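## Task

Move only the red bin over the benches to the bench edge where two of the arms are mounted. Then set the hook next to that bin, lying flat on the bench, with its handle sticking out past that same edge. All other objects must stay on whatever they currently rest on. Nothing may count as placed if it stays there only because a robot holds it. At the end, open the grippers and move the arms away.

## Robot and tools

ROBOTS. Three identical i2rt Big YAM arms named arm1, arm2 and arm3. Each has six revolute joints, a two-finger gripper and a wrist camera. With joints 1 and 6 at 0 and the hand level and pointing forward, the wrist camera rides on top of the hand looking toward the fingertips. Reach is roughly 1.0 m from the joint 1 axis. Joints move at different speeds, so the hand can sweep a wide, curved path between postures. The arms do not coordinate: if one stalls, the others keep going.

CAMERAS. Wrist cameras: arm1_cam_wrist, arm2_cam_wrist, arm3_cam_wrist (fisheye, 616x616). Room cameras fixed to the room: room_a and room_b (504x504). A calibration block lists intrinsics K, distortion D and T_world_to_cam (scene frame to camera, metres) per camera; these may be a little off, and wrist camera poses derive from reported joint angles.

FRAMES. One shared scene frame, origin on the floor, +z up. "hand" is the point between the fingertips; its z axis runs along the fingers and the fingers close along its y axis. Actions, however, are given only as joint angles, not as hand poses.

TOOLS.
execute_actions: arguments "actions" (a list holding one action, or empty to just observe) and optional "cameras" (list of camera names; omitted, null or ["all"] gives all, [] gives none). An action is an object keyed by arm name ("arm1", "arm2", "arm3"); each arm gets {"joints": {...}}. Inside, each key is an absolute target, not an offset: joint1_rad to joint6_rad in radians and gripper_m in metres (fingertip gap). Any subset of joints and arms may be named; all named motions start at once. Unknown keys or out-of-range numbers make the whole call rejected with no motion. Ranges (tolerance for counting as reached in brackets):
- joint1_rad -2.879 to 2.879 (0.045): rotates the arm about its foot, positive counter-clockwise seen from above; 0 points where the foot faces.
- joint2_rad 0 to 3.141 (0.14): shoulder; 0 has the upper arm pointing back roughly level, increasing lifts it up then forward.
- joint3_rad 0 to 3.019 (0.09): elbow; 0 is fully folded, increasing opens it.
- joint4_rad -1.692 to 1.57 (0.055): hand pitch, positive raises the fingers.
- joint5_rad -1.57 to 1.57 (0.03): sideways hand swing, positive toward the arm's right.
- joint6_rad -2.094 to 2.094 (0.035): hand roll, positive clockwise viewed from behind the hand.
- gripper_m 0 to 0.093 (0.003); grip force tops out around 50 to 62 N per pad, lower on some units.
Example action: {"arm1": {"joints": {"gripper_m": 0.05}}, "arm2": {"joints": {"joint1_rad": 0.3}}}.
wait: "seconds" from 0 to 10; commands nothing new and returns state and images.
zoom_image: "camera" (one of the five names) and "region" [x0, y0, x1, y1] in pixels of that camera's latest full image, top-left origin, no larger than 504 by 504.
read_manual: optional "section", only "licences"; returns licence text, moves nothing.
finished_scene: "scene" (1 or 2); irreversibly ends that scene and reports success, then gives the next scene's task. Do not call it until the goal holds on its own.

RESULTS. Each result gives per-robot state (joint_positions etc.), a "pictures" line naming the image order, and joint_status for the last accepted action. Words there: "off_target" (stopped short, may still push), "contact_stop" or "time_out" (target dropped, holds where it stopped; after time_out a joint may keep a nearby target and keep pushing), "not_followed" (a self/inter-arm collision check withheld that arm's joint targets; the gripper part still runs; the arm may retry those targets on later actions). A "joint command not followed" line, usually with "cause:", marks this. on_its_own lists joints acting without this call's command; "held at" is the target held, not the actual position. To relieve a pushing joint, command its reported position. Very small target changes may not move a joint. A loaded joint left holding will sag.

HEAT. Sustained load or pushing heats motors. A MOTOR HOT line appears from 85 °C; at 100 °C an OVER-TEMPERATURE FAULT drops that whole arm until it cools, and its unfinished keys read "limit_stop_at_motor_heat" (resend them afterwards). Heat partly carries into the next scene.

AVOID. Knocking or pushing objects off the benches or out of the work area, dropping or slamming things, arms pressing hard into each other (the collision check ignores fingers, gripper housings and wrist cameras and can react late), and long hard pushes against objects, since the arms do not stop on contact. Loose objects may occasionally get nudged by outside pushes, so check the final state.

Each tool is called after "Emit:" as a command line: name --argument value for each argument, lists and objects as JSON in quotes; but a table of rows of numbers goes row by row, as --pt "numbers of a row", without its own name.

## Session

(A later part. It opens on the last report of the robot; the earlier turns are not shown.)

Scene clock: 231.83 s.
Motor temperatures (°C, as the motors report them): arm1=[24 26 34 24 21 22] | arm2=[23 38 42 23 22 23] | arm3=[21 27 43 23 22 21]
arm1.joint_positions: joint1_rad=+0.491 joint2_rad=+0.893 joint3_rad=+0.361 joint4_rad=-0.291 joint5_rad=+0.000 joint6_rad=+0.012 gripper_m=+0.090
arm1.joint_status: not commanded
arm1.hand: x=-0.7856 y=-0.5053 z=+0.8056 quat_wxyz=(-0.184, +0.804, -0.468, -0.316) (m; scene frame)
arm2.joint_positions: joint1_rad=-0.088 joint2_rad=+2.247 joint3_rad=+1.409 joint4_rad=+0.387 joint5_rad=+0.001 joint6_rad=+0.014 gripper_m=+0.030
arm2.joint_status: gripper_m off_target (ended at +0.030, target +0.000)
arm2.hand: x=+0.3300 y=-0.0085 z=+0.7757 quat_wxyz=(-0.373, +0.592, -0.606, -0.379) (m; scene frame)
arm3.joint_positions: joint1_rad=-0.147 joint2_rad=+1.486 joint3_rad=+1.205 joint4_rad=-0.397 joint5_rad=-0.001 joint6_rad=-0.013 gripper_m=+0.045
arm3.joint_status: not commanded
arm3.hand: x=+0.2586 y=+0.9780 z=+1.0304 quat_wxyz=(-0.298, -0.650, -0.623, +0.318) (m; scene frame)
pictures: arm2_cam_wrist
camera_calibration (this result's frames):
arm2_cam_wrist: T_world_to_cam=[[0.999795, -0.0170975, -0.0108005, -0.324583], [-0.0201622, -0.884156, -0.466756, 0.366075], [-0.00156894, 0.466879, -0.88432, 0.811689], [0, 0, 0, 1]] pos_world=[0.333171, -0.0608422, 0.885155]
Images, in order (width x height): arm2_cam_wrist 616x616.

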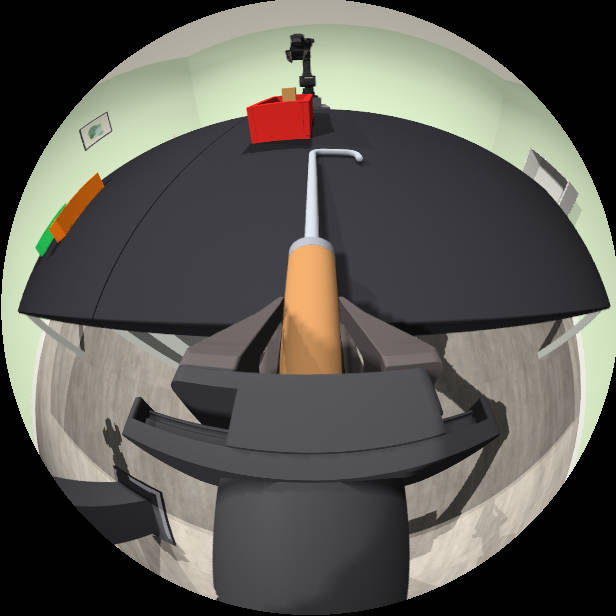

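Emit:
execute_actions --actions '[{"arm2":{"joints":{"joint2_rad":1.93,"joint4_rad":0.55}}}]' --cameras '[]'

Emit:
execute_actions --actions '[{"arm2":{"joints":{"joint6_rad":1.57}}}]' --cameras '["room_b","arm2_cam_wrist"]'

Emit:
zoom_image --camera "room_b" --region '[210,190,370,300]'

Scene clock: 239.40 s.
Motor temperatures (°C, as the motors report them): arm1=[24 26 34 24 21 22] | arm2=[23 39 42 23 22 23] | arm3=[21 27 43 23 22 21]
arm1.joint_positions: joint1_rad=+0.491 joint2_rad=+0.893 joint3_rad=+0.361 joint4_rad=-0.291 joint5_rad=+0.000 joint6_rad=+0.012 gripper_m=+0.090
arm1.joint_status: not commanded
arm1.hand: x=-0.7856 y=-0.5053 z=+0.8056 quat_wxyz=(-0.184, +0.804, -0.468, -0.316) (m; scene frame)
arm2.joint_positions: joint1_rad=-0.088 joint2_rad=+1.953 joint3_rad=+1.397 joint4_rad=+0.518 joint5_rad=+0.001 joint6_rad=+0.014 gripper_m=+0.030
arm2.joint_status: all done
arm2.hand: x=+0.3312 y=-0.0009 z=+1.0297 quat_wxyz=(-0.488, +0.502, -0.515, -0.494) (m; scene frame)
arm3.joint_positions: joint1_rad=-0.147 joint2_rad=+1.486 joint3_rad=+1.205 joint4_rad=-0.397 joint5_rad=-0.001 joint6_rad=-0.013 gripper_m=+0.045
arm3.joint_status: not commanded
arm3.hand: x=+0.2586 y=+0.9780 z=+1.0304 quat_wxyz=(-0.298, -0.650, -0.623, +0.318) (m; scene frame)
pictures: none
No camera images: the call's "cameras" was empty. Leave "cameras" out to get every camera's image.

Scene clock: 241.57 s.
Motor temperatures (°C, as the motors report them): arm1=[24 26 34 24 21 22] | arm2=[23 39 43 23 22 23] | arm3=[21 27 43 23 22 21]
arm1.joint_positions: joint1_rad=+0.491 joint2_rad=+0.893 joint3_rad=+0.361 joint4_rad=-0.291 joint5_rad=+0.000 joint6_rad=+0.012 gripper_m=+0.090
arm1.joint_status: not commanded
arm1.hand: x=-0.7856 y=-0.5053 z=+0.8056 quat_wxyz=(-0.184, +0.804, -0.468, -0.316) (m; scene frame)
arm2.joint_positions: joint1_rad=-0.088 joint2_rad=+1.953 joint3_rad=+1.397 joint4_rad=+0.518 joint5_rad=+0.001 joint6_rad=+1.565 gripper_m=+0.030
arm2.joint_status: all done
arm2.hand: x=+0.3312 y=-0.0009 z=+1.0297 quat_wxyz=(-0.003, -0.002, -0.720, -0.694) (m; scene frame)
arm3.joint_positions: joint1_rad=-0.147 joint2_rad=+1.486 joint3_rad=+1.205 joint4_rad=-0.397 joint5_rad=-0.001 joint6_rad=-0.013 gripper_m=+0.045
arm3.joint_status: not commanded
arm3.hand: x=+0.2586 y=+0.9780 z=+1.0304 quat_wxyz=(-0.298, -0.650, -0.623, +0.318) (m; scene frame)
pictures: arm2_cam_wrist, room_b
camera_calibration (this result's frames):
arm2_cam_wrist: T_world_to_cam=[[0.00471123, -0.0426735, -0.999078, 1.0243], [-0.808926, -0.587526, 0.0212804, 0.25036], [-0.587892, 0.808079, -0.0372877, 0.35504], [0, 0, 0, 1]] pos_world=[0.406422, -0.0960969, 1.03127]
Images, in order (width x height): arm2_cam_wrist 616x616, room_b 504x504.

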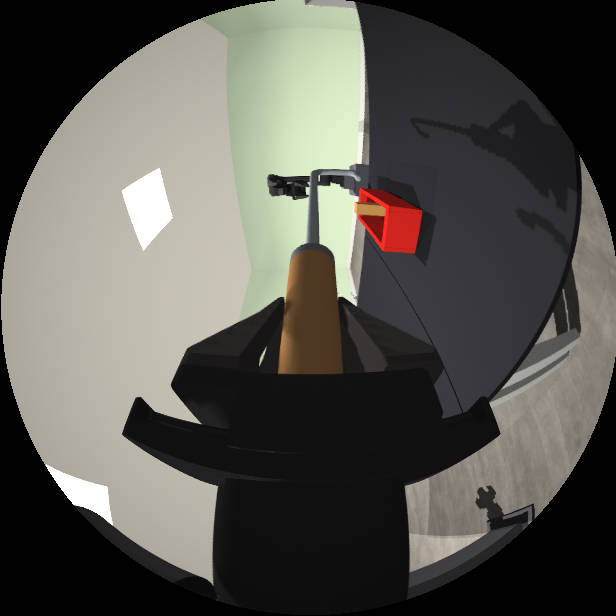

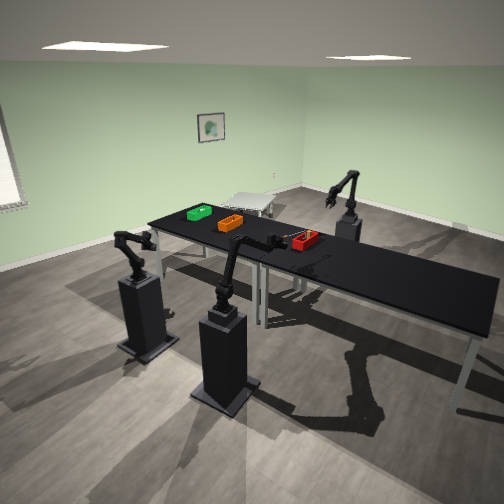

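Region (210, 190, 370, 300) of room_b's 504x504 image, scaled by 3.150, with more detail than that image has; it fills the top 346 rows of this view, and the rest is white.

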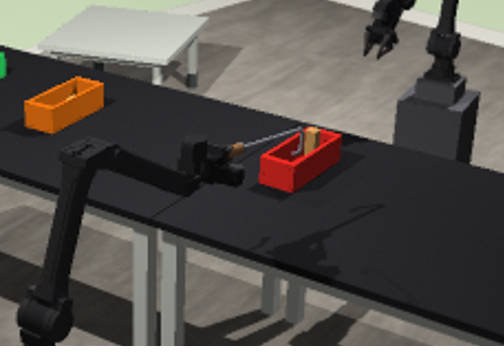

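Emit:
execute_actions --actions '[{"arm2":{"joints":{"joint5_rad":-0.45,"joint1_rad":-0.06}}}]' --cameras '["room_a","room_b"]'

Emit:
zoom_image --camera "room_a" --region '[160,200,350,380]'

Scene clock: 252.57 s.
Motor temperatures (°C, as the motors report them): arm1=[24 26 34 24 21 22] | arm2=[23 38 43 23 22 23] | arm3=[21 27 43 23 22 21]
arm1.joint_positions: joint1_rad=+0.491 joint2_rad=+0.893 joint3_rad=+0.361 joint4_rad=-0.291 joint5_rad=+0.000 joint6_rad=+0.012 gripper_m=+0.090
arm1.joint_status: not commanded
arm1.hand: x=-0.7856 y=-0.5053 z=+0.8056 quat_wxyz=(-0.184, +0.804, -0.468, -0.316) (m; scene frame)
arm2.joint_positions: joint1_rad=-0.055 joint2_rad=+1.953 joint3_rad=+1.397 joint4_rad=+0.518 joint5_rad=-0.450 joint6_rad=+1.566 gripper_m=+0.030
arm2.joint_status: all done
arm2.hand: x=+0.2307 y=-0.0203 z=+1.0308 quat_wxyz=(+0.170, +0.164, -0.699, -0.675) (m; scene frame)
arm3.joint_positions: joint1_rad=-0.147 joint2_rad=+1.486 joint3_rad=+1.205 joint4_rad=-0.397 joint5_rad=-0.001 joint6_rad=-0.013 gripper_m=+0.045
arm3.joint_status: not commanded
arm3.hand: x=+0.2586 y=+0.9780 z=+1.0304 quat_wxyz=(-0.298, -0.650, -0.623, +0.318) (m; scene frame)
pictures: room_a, room_b
Images, in order (width x height): room_a 504x504, room_b 504x504.

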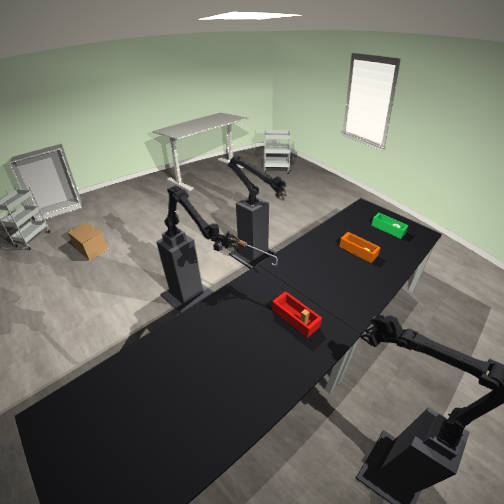

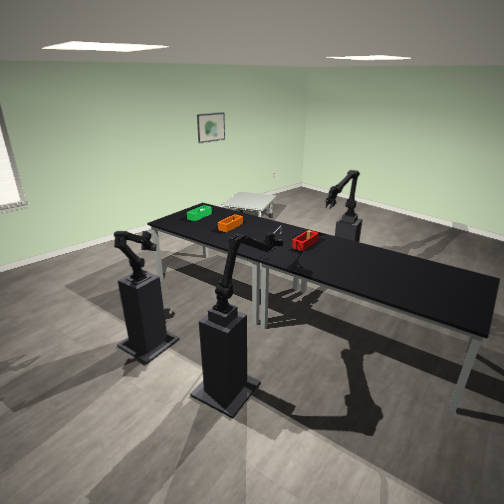

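Region (160, 200, 350, 380) of room_a's 504x504 image, scaled by 2.653, with more detail than that image has; it fills the top 477 rows of this view, and the rest is white.

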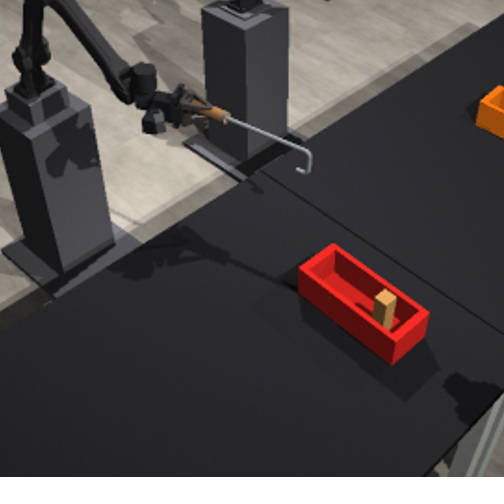

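Emit:
execute_actions --actions '[{"arm2":{"joints":{"joint2_rad":2.22,"joint3_rad":1.97,"joint4_rad":0.42,"joint1_rad":-0.09}}}]' --cameras '["room_a","room_b"]'

Emit:
zoom_image --camera "room_a" --region '[160,200,350,380]'

Emit:
zoom_image --camera "room_b" --region '[210,190,370,300]'

Scene clock: 264.93 s.
Motor temperatures (°C, as the motors report them): arm1=[24 26 34 24 21 22] | arm2=[23 39 45 23 22 23] | arm3=[21 27 43 23 22 21]
arm1.joint_positions: joint1_rad=+0.491 joint2_rad=+0.893 joint3_rad=+0.361 joint4_rad=-0.291 joint5_rad=+0.000 joint6_rad=+0.012 gripper_m=+0.090
arm1.joint_status: not commanded
arm1.hand: x=-0.7856 y=-0.5053 z=+0.8056 quat_wxyz=(-0.184, +0.804, -0.468, -0.316) (m; scene frame)
arm2.joint_positions: joint1_rad=-0.092 joint2_rad=+2.287 joint3_rad=+1.888 joint4_rad=+0.377 joint5_rad=-0.448 joint6_rad=+1.570 gripper_m=+0.030
arm2.joint_status: all done
arm2.hand: x=+0.2609 y=+0.1062 z=+1.0021 quat_wxyz=(+0.156, +0.151, -0.697, -0.683) (m; scene frame)
arm3.joint_positions: joint1_rad=-0.147 joint2_rad=+1.486 joint3_rad=+1.205 joint4_rad=-0.397 joint5_rad=-0.001 joint6_rad=-0.013 gripper_m=+0.045
arm3.joint_status: not commanded
arm3.hand: x=+0.2586 y=+0.9780 z=+1.0304 quat_wxyz=(-0.298, -0.650, -0.623, +0.318) (m; scene frame)
pictures: room_a, room_b
Images, in order (width x height): room_a 504x504, room_b 504x504.

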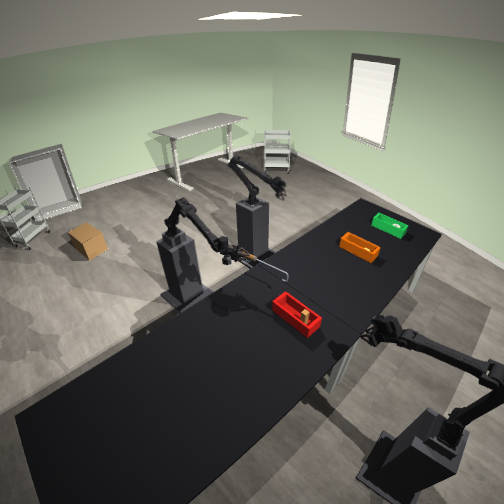

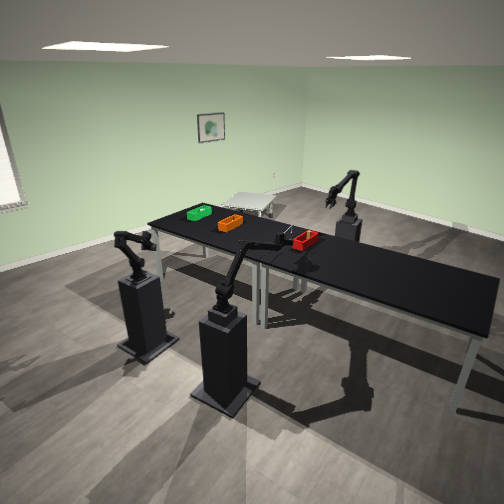

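Region (160, 200, 350, 380) of room_a's 504x504 image, scaled by 2.653, with more detail than that image has; it fills the top 477 rows of this view, and the rest is white.

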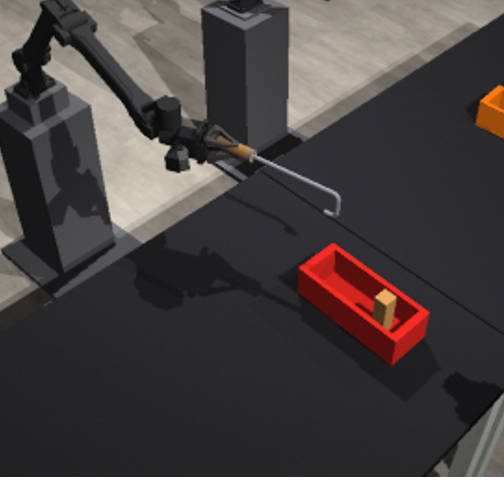

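Region (210, 190, 370, 300) of room_b's 504x504 image, scaled by 3.150, with more detail than that image has; it fills the top 346 rows of this view, and the rest is white.

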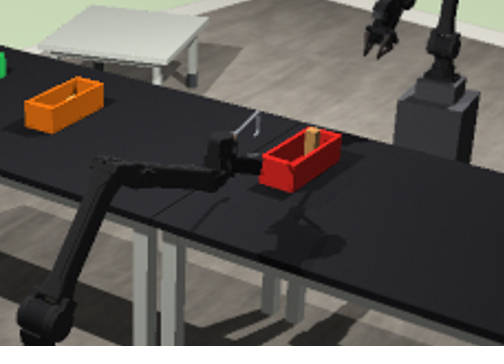

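Emit:
execute_actions --actions '[{"arm2":{"joints":{"joint5_rad":0,"joint1_rad":-0.03,"joint4_rad":0.5}}}]' --cameras '["room_a","room_b"]'

Emit:
zoom_image --camera "room_a" --region '[160,200,350,380]'

Emit:
zoom_image --camera "room_b" --region '[210,190,370,300]'

Scene clock: 291.40 s.
Motor temperatures (°C, as the motors report them): arm1=[24 25 34 24 21 22] | arm2=[23 42 49 23 22 23] | arm3=[21 27 44 23 22 21]
arm1.joint_positions: joint1_rad=+0.491 joint2_rad=+0.893 joint3_rad=+0.361 joint4_rad=-0.291 joint5_rad=+0.000 joint6_rad=+0.012 gripper_m=+0.090
arm1.joint_status: not commanded
arm1.hand: x=-0.7856 y=-0.5053 z=+0.8056 quat_wxyz=(-0.184, +0.804, -0.468, -0.316) (m; scene frame)
arm2.joint_positions: joint1_rad=-0.033 joint2_rad=+2.287 joint3_rad=+1.888 joint4_rad=+0.440 joint5_rad=-0.001 joint6_rad=+1.570 gripper_m=+0.030
arm2.joint_status: joint4_rad time_out (moved +0.064 of +0.123); the others done
arm2.on_its_own: joint4_rad reads +0.440 and still pushes toward +0.500 since a time_out
arm2.hand: x=+0.2803 y=+0.1211 z=+1.0173 quat_wxyz=(+0.020, +0.016, -0.692, -0.722) (m; scene frame)
arm3.joint_positions: joint1_rad=-0.147 joint2_rad=+1.486 joint3_rad=+1.205 joint4_rad=-0.397 joint5_rad=-0.001 joint6_rad=-0.013 gripper_m=+0.045
arm3.joint_status: not commanded
arm3.hand: x=+0.2586 y=+0.9780 z=+1.0304 quat_wxyz=(-0.298, -0.650, -0.623, +0.318) (m; scene frame)
pictures: room_a, room_b
Images, in order (width x height): room_a 504x504, room_b 504x504.

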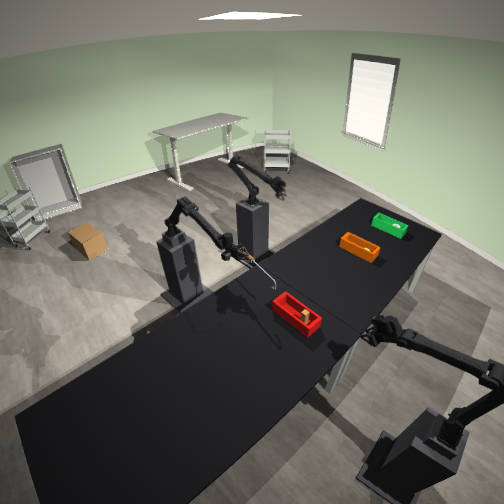

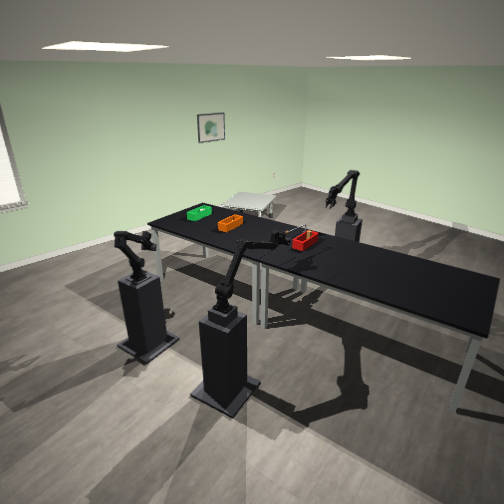

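Region (160, 200, 350, 380) of room_a's 504x504 image, scaled by 2.653, with more detail than that image has; it fills the top 477 rows of this view, and the rest is white.

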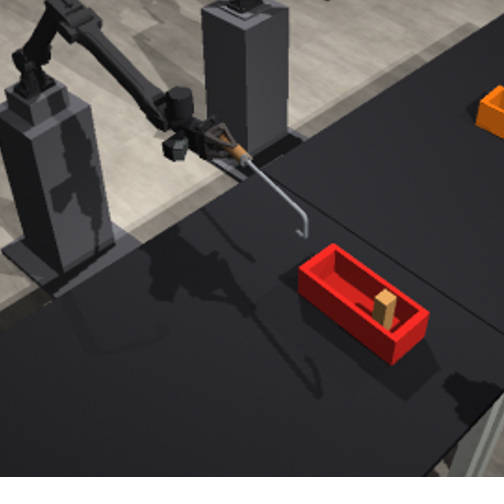

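Region (210, 190, 370, 300) of room_b's 504x504 image, scaled by 3.150, with more detail than that image has; it fills the top 346 rows of this view, and the rest is white.

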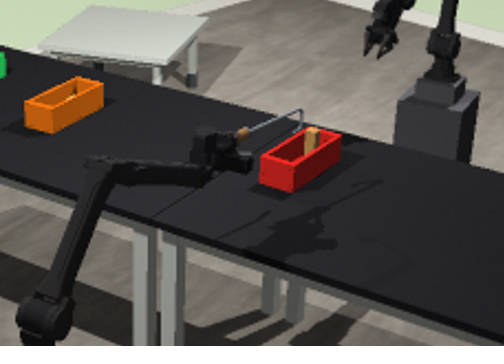

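Emit:
execute_actions --actions '[{"arm2":{"joints":{"joint1_rad":0.01,"joint4_rad":0.27}}}]' --cameras '["room_a","room_b"]'

Emit:
zoom_image --camera "room_a" --region '[220,240,340,350]'

Emit:
zoom_image --camera "room_b" --region '[260,205,340,265]'

Scene clock: 309.70 s.
Motor temperatures (°C, as the motors report them): arm1=[24 25 34 24 21 22] | arm2=[23 42 50 24 22 23] | arm3=[21 27 44 23 22 21]
arm1.joint_positions: joint1_rad=+0.491 joint2_rad=+0.893 joint3_rad=+0.361 joint4_rad=-0.291 joint5_rad=+0.000 joint6_rad=+0.012 gripper_m=+0.090
arm1.joint_status: not commanded
arm1.hand: x=-0.7856 y=-0.5053 z=+0.8056 quat_wxyz=(-0.184, +0.804, -0.468, -0.316) (m; scene frame)
arm2.joint_positions: joint1_rad=+0.016 joint2_rad=+2.287 joint3_rad=+1.888 joint4_rad=+0.241 joint5_rad=+0.000 joint6_rad=+1.570 gripper_m=+0.030
arm2.joint_status: all done
arm2.hand: x=+0.2362 y=+0.1151 z=+0.9688 quat_wxyz=(+0.033, +0.036, -0.759, -0.649) (m; scene frame)
arm3.joint_positions: joint1_rad=-0.147 joint2_rad=+1.486 joint3_rad=+1.205 joint4_rad=-0.397 joint5_rad=-0.001 joint6_rad=-0.013 gripper_m=+0.045
arm3.joint_status: not commanded
arm3.hand: x=+0.2586 y=+0.9780 z=+1.0304 quat_wxyz=(-0.298, -0.650, -0.623, +0.318) (m; scene frame)
pictures: room_a, room_b
Images, in order (width x height): room_a 504x504, room_b 504x504.

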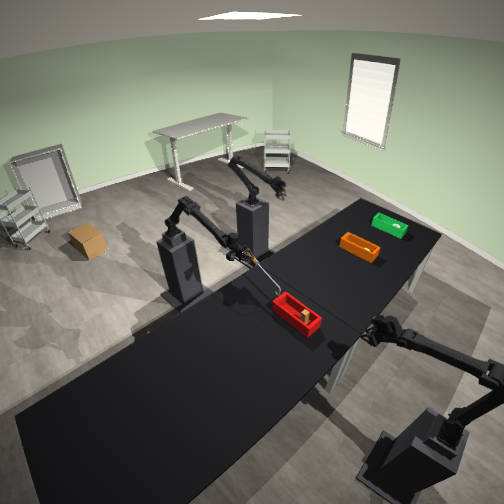

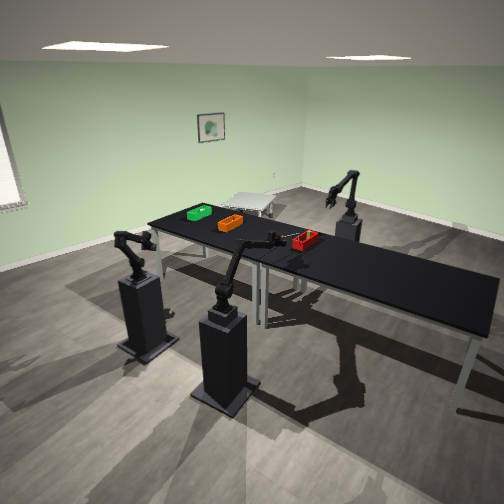

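Region (220, 240, 340, 350) of room_a's 504x504 image, scaled by 4.200, with more detail than that image has; it fills the top 462 rows of this view, and the rest is white.

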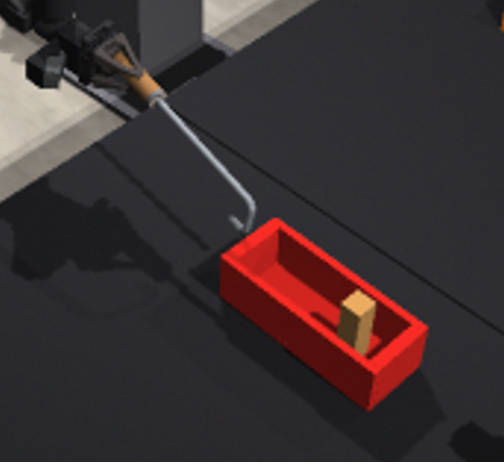

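Region (260, 205, 340, 265) of room_b's 504x504 image, scaled by 6.300, with more detail than that image has; it fills the top 378 rows of this view, and the rest is white.

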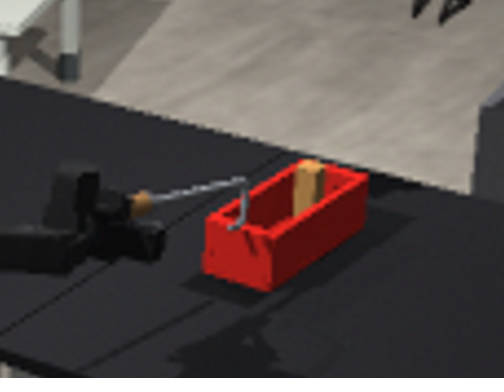

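Emit:
execute_actions --actions '[{"arm2":{"joints":{"joint3_rad":2.35,"joint4_rad":0.24}}}]' --cameras '[]'

Emit:
execute_actions --actions '[{"arm2":{"joints":{"joint2_rad":2.49,"joint4_rad":0.33}}}]' --cameras '["room_a","room_b"]'

Emit:
zoom_image --camera "room_a" --region '[220,240,340,350]'

Emit:
zoom_image --camera "room_b" --region '[260,205,340,265]'

Scene clock: 336.90 s.
Motor temperatures (°C, as the motors report them): arm1=[24 25 34 24 21 22] | arm2=[23 43 51 23 22 23] | arm3=[21 27 44 23 22 21]
arm1.joint_positions: joint1_rad=+0.491 joint2_rad=+0.893 joint3_rad=+0.361 joint4_rad=-0.291 joint5_rad=+0.000 joint6_rad=+0.012 gripper_m=+0.090
arm1.joint_status: not commanded
arm1.hand: x=-0.7856 y=-0.5053 z=+0.8056 quat_wxyz=(-0.184, +0.804, -0.468, -0.316) (m; scene frame)
arm2.joint_positions: joint1_rad=+0.016 joint2_rad=+2.263 joint3_rad=+2.275 joint4_rad=+0.201 joint5_rad=+0.000 joint6_rad=+1.572 gripper_m=+0.030
arm2.joint_status: all done
arm2.hand: x=+0.2352 y=+0.1361 z=+1.2200 quat_wxyz=(+0.040, +0.029, -0.626, -0.778) (m; scene frame)
arm3.joint_positions: joint1_rad=-0.147 joint2_rad=+1.486 joint3_rad=+1.205 joint4_rad=-0.397 joint5_rad=-0.001 joint6_rad=-0.013 gripper_m=+0.045
arm3.joint_status: not commanded
arm3.hand: x=+0.2586 y=+0.9780 z=+1.0304 quat_wxyz=(-0.298, -0.650, -0.623, +0.318) (m; scene frame)
pictures: none
No camera images: the call's "cameras" was empty. Leave "cameras" out to get every camera's image.

Scene clock: 338.30 s.
Motor temperatures (°C, as the motors report them): arm1=[24 25 34 24 21 22] | arm2=[23 44 51 23 22 23] | arm3=[21 27 44 23 22 21]
arm1.joint_positions: joint1_rad=+0.491 joint2_rad=+0.893 joint3_rad=+0.361 joint4_rad=-0.291 joint5_rad=+0.000 joint6_rad=+0.012 gripper_m=+0.090
arm1.joint_status: not commanded
arm1.hand: x=-0.7856 y=-0.5053 z=+0.8056 quat_wxyz=(-0.184, +0.804, -0.468, -0.316) (m; scene frame)
arm2.joint_positions: joint1_rad=+0.016 joint2_rad=+2.587 joint3_rad=+2.289 joint4_rad=+0.276 joint5_rad=+0.000 joint6_rad=+1.573 gripper_m=+0.030
arm2.joint_status: all done
arm2.hand: x=+0.2291 y=+0.1887 z=+0.9391 quat_wxyz=(+0.037, +0.033, -0.713, -0.699) (m; scene frame)
arm3.joint_positions: joint1_rad=-0.147 joint2_rad=+1.486 joint3_rad=+1.205 joint4_rad=-0.397 joint5_rad=-0.001 joint6_rad=-0.013 gripper_m=+0.045
arm3.joint_status: not commanded
arm3.hand: x=+0.2586 y=+0.9780 z=+1.0304 quat_wxyz=(-0.298, -0.650, -0.623, +0.318) (m; scene frame)
pictures: room_a, room_b
Images, in order (width x height): room_a 504x504, room_b 504x504.

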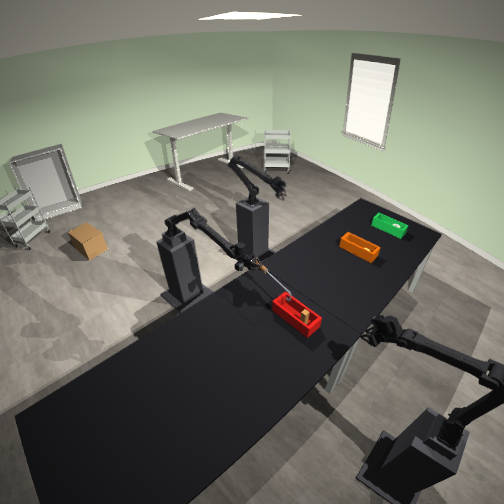

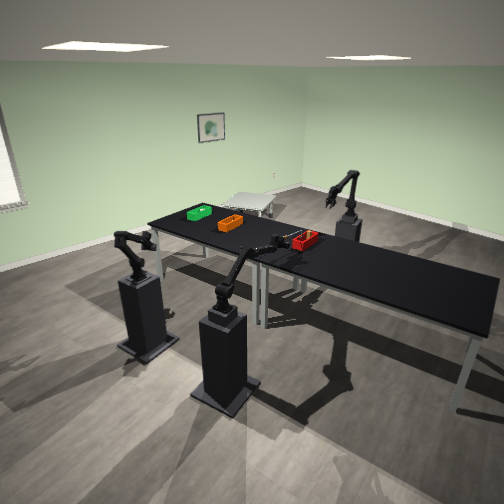

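Region (220, 240, 340, 350) of room_a's 504x504 image, scaled by 4.200, with more detail than that image has; it fills the top 462 rows of this view, and the rest is white.

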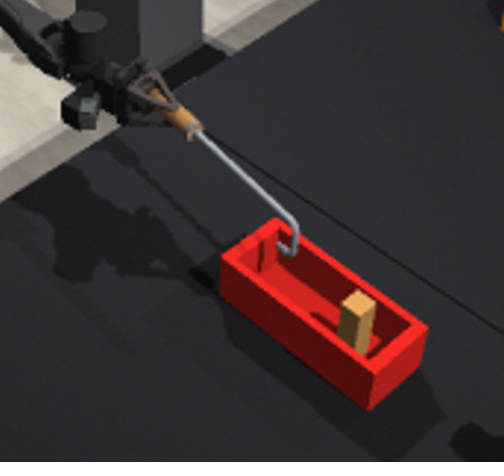

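Region (260, 205, 340, 265) of room_b's 504x504 image, scaled by 6.300, with more detail than that image has; it fills the top 378 rows of this view, and the rest is white.

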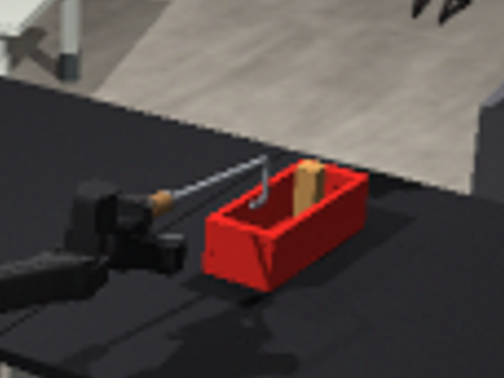

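Emit:
execute_actions --actions '[{"arm2":{"joints":{"joint4_rad":0.12}}}]' --cameras '["room_a","room_b"]'

Emit:
zoom_image --camera "room_a" --region '[220,240,340,350]'

Emit:
zoom_image --camera "room_b" --region '[260,205,340,265]'

Scene clock: 345.53 s.
Motor temperatures (°C, as the motors report them): arm1=[24 25 34 24 21 22] | arm2=[23 45 50 23 22 23] | arm3=[21 27 44 23 22 21]
arm1.joint_positions: joint1_rad=+0.491 joint2_rad=+0.893 joint3_rad=+0.361 joint4_rad=-0.291 joint5_rad=+0.000 joint6_rad=+0.012 gripper_m=+0.090
arm1.joint_status: not commanded
arm1.hand: x=-0.7856 y=-0.5053 z=+0.8056 quat_wxyz=(-0.184, +0.804, -0.468, -0.316) (m; scene frame)
arm2.joint_positions: joint1_rad=+0.016 joint2_rad=+2.583 joint3_rad=+2.289 joint4_rad=+0.098 joint5_rad=+0.000 joint6_rad=+1.573 gripper_m=+0.030
arm2.joint_status: all done
arm2.hand: x=+0.2294 y=+0.1840 z=+0.8990 quat_wxyz=(+0.034, +0.036, -0.772, -0.634) (m; scene frame)
arm3.joint_positions: joint1_rad=-0.147 joint2_rad=+1.486 joint3_rad=+1.205 joint4_rad=-0.397 joint5_rad=-0.001 joint6_rad=-0.013 gripper_m=+0.045
arm3.joint_status: not commanded
arm3.hand: x=+0.2586 y=+0.9780 z=+1.0304 quat_wxyz=(-0.298, -0.650, -0.623, +0.318) (m; scene frame)
pictures: room_a, room_b
Images, in order (width x height): room_a 504x504, room_b 504x504.

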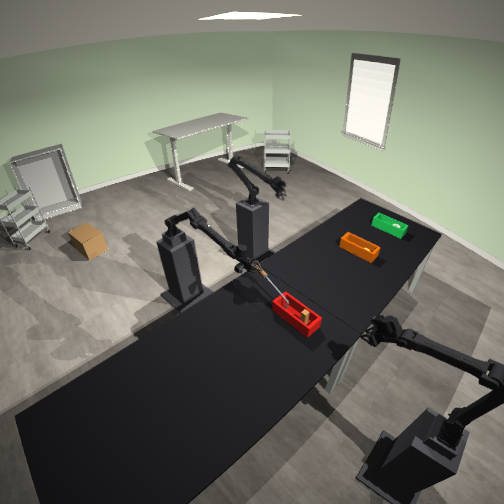

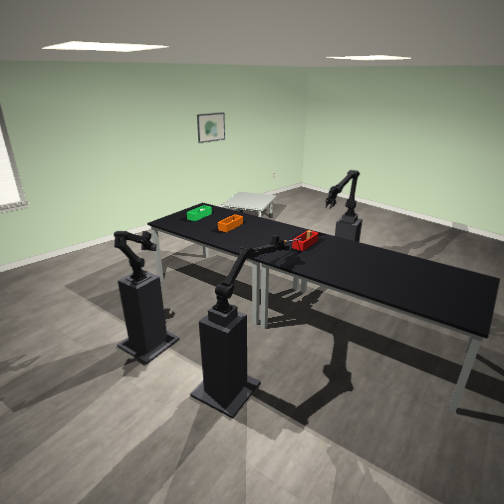

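Region (220, 240, 340, 350) of room_a's 504x504 image, scaled by 4.200, with more detail than that image has; it fills the top 462 rows of this view, and the rest is white.

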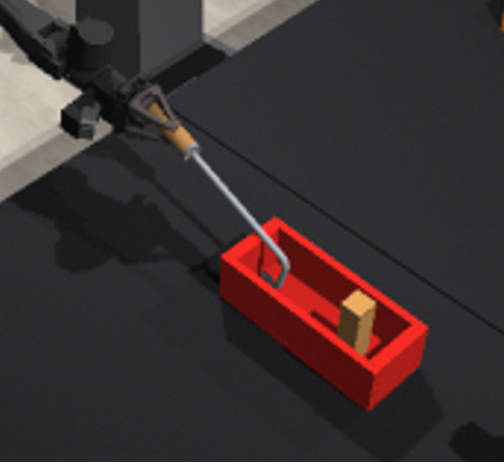

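Region (260, 205, 340, 265) of room_b's 504x504 image, scaled by 6.300, with more detail than that image has; it fills the top 378 rows of this view, and the rest is white.

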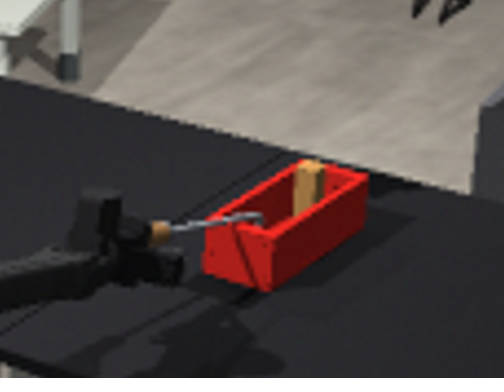

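Emit:
execute_actions --actions '[{"arm2":{"joints":{"joint2_rad":2.43,"joint3_rad":2.0,"joint4_rad":0.25}}}]' --cameras '[]'

Emit:
execute_actions --actions '[{"arm2":{"joints":{"joint2_rad":2.27,"joint3_rad":1.71,"joint4_rad":0.38}}}]' --cameras '["room_a","room_b"]'

Emit:
zoom_image --camera "room_a" --region '[180,220,340,350]'

Emit:
zoom_image --camera "room_b" --region '[230,200,350,290]'

Scene clock: 361.67 s.
Motor temperatures (°C, as the motors report them): arm1=[24 25 34 24 21 22] | arm2=[23 46 49 23 22 23] | arm3=[21 27 44 23 22 21]
arm1.joint_positions: joint1_rad=+0.491 joint2_rad=+0.893 joint3_rad=+0.361 joint4_rad=-0.291 joint5_rad=+0.000 joint6_rad=+0.012 gripper_m=+0.090
arm1.joint_status: not commanded
arm1.hand: x=-0.7856 y=-0.5053 z=+0.8056 quat_wxyz=(-0.184, +0.804, -0.468, -0.316) (m; scene frame)
arm2.joint_positions: joint1_rad=+0.015 joint2_rad=+2.461 joint3_rad=+2.017 joint4_rad=+0.253 joint5_rad=+0.000 joint6_rad=+1.570 gripper_m=+0.030
arm2.joint_status: all done
arm2.hand: x=+0.2337 y=+0.1437 z=+0.8891 quat_wxyz=(+0.033, +0.036, -0.770, -0.636) (m; scene frame)
arm3.joint_positions: joint1_rad=-0.147 joint2_rad=+1.486 joint3_rad=+1.205 joint4_rad=-0.397 joint5_rad=-0.001 joint6_rad=-0.013 gripper_m=+0.045
arm3.joint_status: not commanded
arm3.hand: x=+0.2586 y=+0.9780 z=+1.0304 quat_wxyz=(-0.298, -0.650, -0.623, +0.318) (m; scene frame)
pictures: none
No camera images: the call's "cameras" was empty. Leave "cameras" out to get every camera's image.

Scene clock: 362.67 s.
Motor temperatures (°C, as the motors report them): arm1=[24 25 34 24 21 22] | arm2=[23 46 49 23 22 23] | arm3=[21 27 44 23 22 21]
arm1.joint_positions: joint1_rad=+0.491 joint2_rad=+0.893 joint3_rad=+0.361 joint4_rad=-0.291 joint5_rad=+0.000 joint6_rad=+0.012 gripper_m=+0.090
arm1.joint_status: not commanded
arm1.hand: x=-0.7856 y=-0.5053 z=+0.8056 quat_wxyz=(-0.184, +0.804, -0.468, -0.316) (m; scene frame)
arm2.joint_positions: joint1_rad=+0.015 joint2_rad=+2.303 joint3_rad=+1.723 joint4_rad=+0.376 joint5_rad=+0.000 joint6_rad=+1.570 gripper_m=+0.030
arm2.joint_status: all done
arm2.hand: x=+0.2395 y=+0.0846 z=+0.8916 quat_wxyz=(+0.032, +0.037, -0.774, -0.631) (m; scene frame)
arm3.joint_positions: joint1_rad=-0.147 joint2_rad=+1.486 joint3_rad=+1.205 joint4_rad=-0.397 joint5_rad=-0.001 joint6_rad=-0.013 gripper_m=+0.045
arm3.joint_status: not commanded
arm3.hand: x=+0.2586 y=+0.9780 z=+1.0304 quat_wxyz=(-0.298, -0.650, -0.623, +0.318) (m; scene frame)
pictures: room_a, room_b
Images, in order (width x height): room_a 504x504, room_b 504x504.

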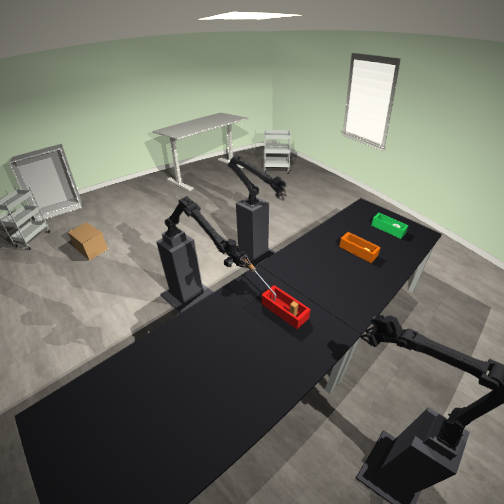

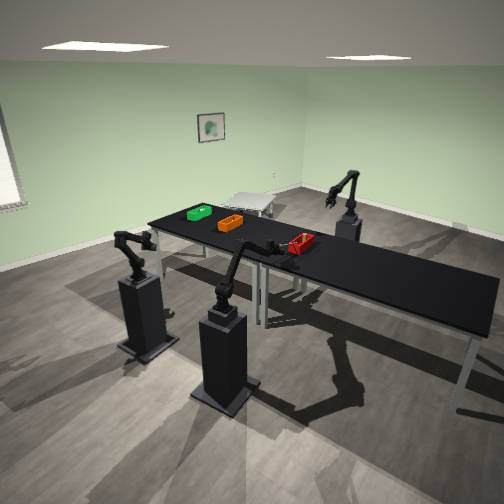

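Region (180, 220, 340, 350) of room_a's 504x504 image, scaled by 3.150, with more detail than that image has; it fills the top 410 rows of this view, and the rest is white.

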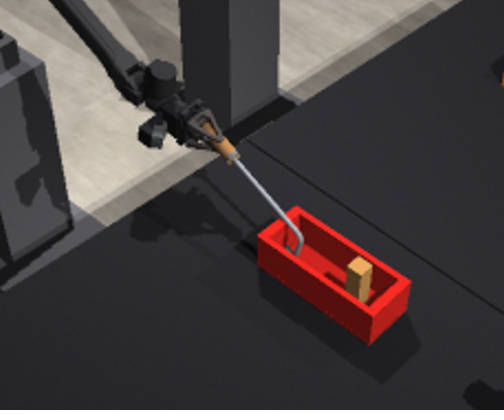

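Region (230, 200, 350, 290) of room_b's 504x504 image, scaled by 4.200, with more detail than that image has; it fills the top 378 rows of this view, and the rest is white.

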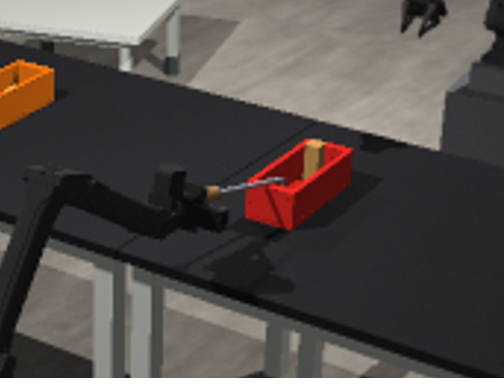

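Pulling works.

Emit:
execute_actions --actions '[{"arm2":{"joints":{"joint2_rad":2.13,"joint3_rad":1.45,"joint4_rad":0.5}}}]' --cameras '[]'

Emit:
execute_actions --actions '[{"arm2":{"joints":{"joint2_rad":1.99,"joint3_rad":1.2,"joint4_rad":0.61}}}]' --cameras '[]'

Emit:
execute_actions --actions '[{"arm2":{"joints":{"joint2_rad":1.82,"joint3_rad":0.89,"joint4_rad":0.75}}}]' --cameras '["room_a","room_b"]'

Emit:
zoom_image --camera "room_a" --region '[160,200,320,330]'

Emit:
zoom_image --camera "room_b" --region '[200,200,350,310]'

Scene clock: 376.57 s.
Motor temperatures (°C, as the motors report them): arm1=[24 24 34 24 21 22] | arm2=[23 45 45 23 22 23] | arm3=[21 27 44 23 22 21]
arm1.joint_positions: joint1_rad=+0.491 joint2_rad=+0.893 joint3_rad=+0.361 joint4_rad=-0.291 joint5_rad=+0.000 joint6_rad=+0.012 gripper_m=+0.090
arm1.joint_status: not commanded
arm1.hand: x=-0.7856 y=-0.5053 z=+0.8056 quat_wxyz=(-0.184, +0.804, -0.468, -0.316) (m; scene frame)
arm2.joint_positions: joint1_rad=+0.015 joint2_rad=+2.163 joint3_rad=+1.461 joint4_rad=+0.492 joint5_rad=+0.000 joint6_rad=+1.570 gripper_m=+0.030
arm2.joint_status: all done
arm2.hand: x=+0.2458 y=+0.0208 z=+0.8928 quat_wxyz=(+0.032, +0.037, -0.776, -0.629) (m; scene frame)
arm3.joint_positions: joint1_rad=-0.147 joint2_rad=+1.486 joint3_rad=+1.205 joint4_rad=-0.397 joint5_rad=-0.001 joint6_rad=-0.013 gripper_m=+0.045
arm3.joint_status: not commanded
arm3.hand: x=+0.2586 y=+0.9780 z=+1.0304 quat_wxyz=(-0.298, -0.650, -0.623, +0.318) (m; scene frame)
pictures: none
No camera images: the call's "cameras" was empty. Leave "cameras" out to get every camera's image.

Scene clock: 377.50 s.
Motor temperatures (°C, as the motors report them): arm1=[24 24 34 24 21 22] | arm2=[23 44 45 23 22 23] | arm3=[21 27 44 23 22 21]
arm1.joint_positions: joint1_rad=+0.491 joint2_rad=+0.893 joint3_rad=+0.361 joint4_rad=-0.291 joint5_rad=+0.000 joint6_rad=+0.012 gripper_m=+0.090
arm1.joint_status: not commanded
arm1.hand: x=-0.7856 y=-0.5053 z=+0.8056 quat_wxyz=(-0.184, +0.804, -0.468, -0.316) (m; scene frame)
arm2.joint_positions: joint1_rad=+0.015 joint2_rad=+2.022 joint3_rad=+1.207 joint4_rad=+0.596 joint5_rad=+0.000 joint6_rad=+1.570 gripper_m=+0.030
arm2.joint_status: all done
arm2.hand: x=+0.2528 y=-0.0503 z=+0.8943 quat_wxyz=(+0.032, +0.037, -0.779, -0.626) (m; scene frame)
arm3.joint_positions: joint1_rad=-0.147 joint2_rad=+1.486 joint3_rad=+1.205 joint4_rad=-0.397 joint5_rad=-0.001 joint6_rad=-0.013 gripper_m=+0.045
arm3.joint_status: not commanded
arm3.hand: x=+0.2586 y=+0.9780 z=+1.0304 quat_wxyz=(-0.298, -0.650, -0.623, +0.318) (m; scene frame)
pictures: none
No camera images: the call's "cameras" was empty. Leave "cameras" out to get every camera's image.

Scene clock: 378.47 s.
Motor temperatures (°C, as the motors report them): arm1=[24 24 34 24 21 22] | arm2=[23 44 44 23 22 23] | arm3=[21 27 44 23 22 21]
arm1.joint_positions: joint1_rad=+0.491 joint2_rad=+0.893 joint3_rad=+0.361 joint4_rad=-0.291 joint5_rad=+0.000 joint6_rad=+0.012 gripper_m=+0.090
arm1.joint_status: not commanded
arm1.hand: x=-0.7856 y=-0.5053 z=+0.8056 quat_wxyz=(-0.184, +0.804, -0.468, -0.316) (m; scene frame)
arm2.joint_positions: joint1_rad=+0.015 joint2_rad=+1.850 joint3_rad=+0.896 joint4_rad=+0.733 joint5_rad=+0.000 joint6_rad=+1.570 gripper_m=+0.030
arm2.joint_status: all done
arm2.hand: x=+0.2623 y=-0.1477 z=+0.8941 quat_wxyz=(+0.032, +0.037, -0.779, -0.625) (m; scene frame)
arm3.joint_positions: joint1_rad=-0.147 joint2_rad=+1.486 joint3_rad=+1.205 joint4_rad=-0.397 joint5_rad=-0.001 joint6_rad=-0.013 gripper_m=+0.045
arm3.joint_status: not commanded
arm3.hand: x=+0.2586 y=+0.9780 z=+1.0304 quat_wxyz=(-0.298, -0.650, -0.623, +0.318) (m; scene frame)
pictures: room_a, room_b
Images, in order (width x height): room_a 504x504, room_b 504x504.

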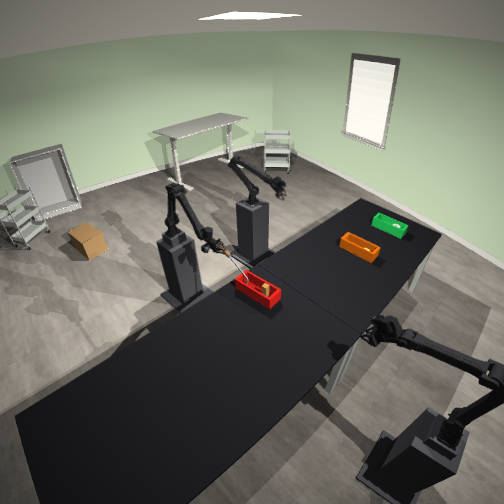

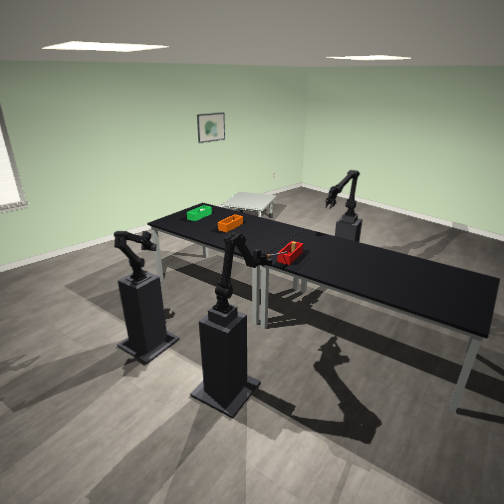

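Region (160, 200, 320, 330) of room_a's 504x504 image, scaled by 3.150, with more detail than that image has; it fills the top 410 rows of this view, and the rest is white.

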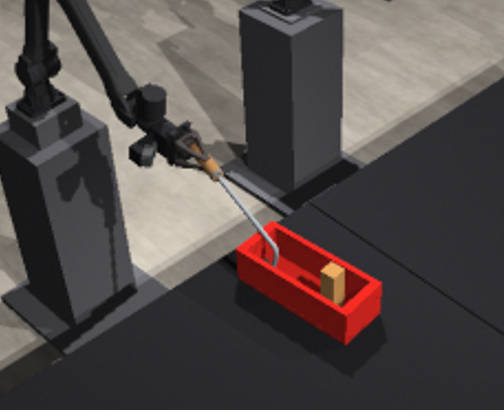

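Region (200, 200, 350, 310) of room_b's 504x504 image, scaled by 3.360, with more detail than that image has; it fills the top 370 rows of this view, and the rest is white.

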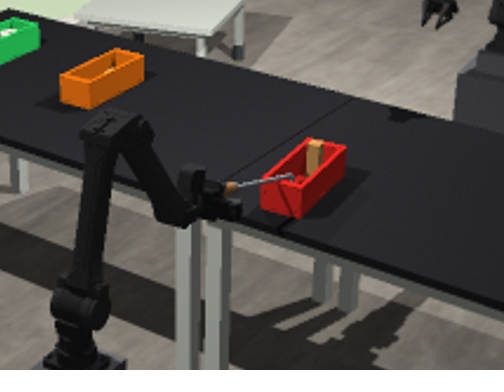

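Emit:
execute_actions --actions '[{"arm2":{"joints":{"joint2_rad":1.69,"joint3_rad":0.68,"joint4_rad":0.84}}}]' --cameras '["room_a","room_b"]'

Emit:
zoom_image --camera "room_a" --region '[180,220,300,320]'

Emit:
zoom_image --camera "room_b" --region '[240,220,330,290]'

Scene clock: 387.97 s.
Motor temperatures (°C, as the motors report them): arm1=[24 24 34 24 21 22] | arm2=[23 42 43 23 22 23] | arm3=[21 27 44 23 22 21]
arm1.joint_positions: joint1_rad=+0.491 joint2_rad=+0.893 joint3_rad=+0.361 joint4_rad=-0.291 joint5_rad=+0.000 joint6_rad=+0.012 gripper_m=+0.090
arm1.joint_status: not commanded
arm1.hand: x=-0.7856 y=-0.5053 z=+0.8056 quat_wxyz=(-0.184, +0.804, -0.468, -0.316) (m; scene frame)
arm2.joint_positions: joint1_rad=+0.015 joint2_rad=+1.718 joint3_rad=+0.680 joint4_rad=+0.815 joint5_rad=+0.000 joint6_rad=+1.570 gripper_m=+0.030
arm2.joint_status: all done
arm2.hand: x=+0.2695 y=-0.2215 z=+0.8951 quat_wxyz=(+0.032, +0.037, -0.780, -0.624) (m; scene frame)
arm3.joint_positions: joint1_rad=-0.147 joint2_rad=+1.486 joint3_rad=+1.205 joint4_rad=-0.397 joint5_rad=-0.001 joint6_rad=-0.013 gripper_m=+0.045
arm3.joint_status: not commanded
arm3.hand: x=+0.2586 y=+0.9780 z=+1.0304 quat_wxyz=(-0.298, -0.650, -0.623, +0.318) (m; scene frame)
pictures: room_a, room_b
Images, in order (width x height): room_a 504x504, room_b 504x504.

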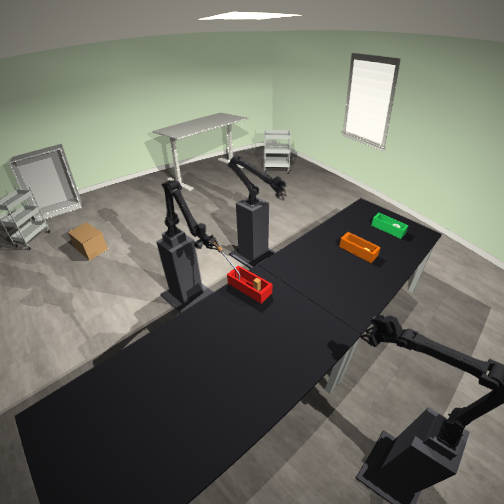

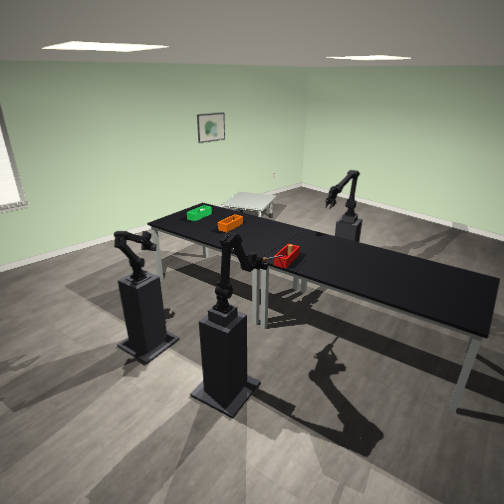

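Region (180, 220, 300, 320) of room_a's 504x504 image, scaled by 4.200, with more detail than that image has.

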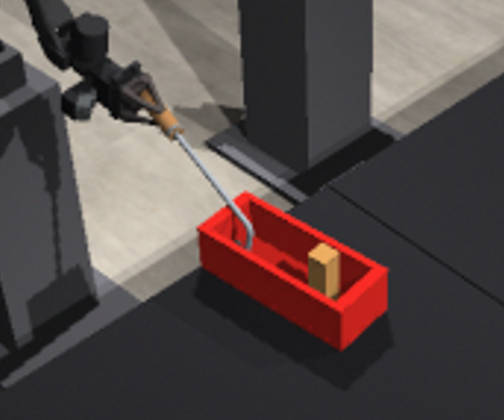

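Region (240, 220, 330, 290) of room_b's 504x504 image, scaled by 5.600, with more detail than that image has.

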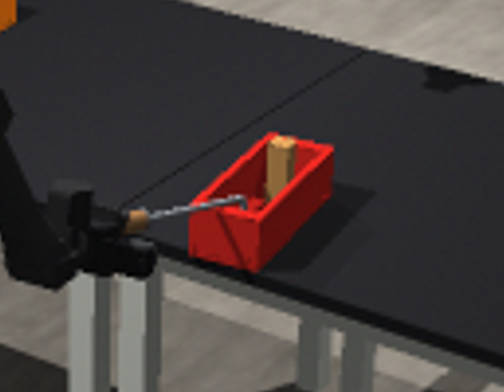

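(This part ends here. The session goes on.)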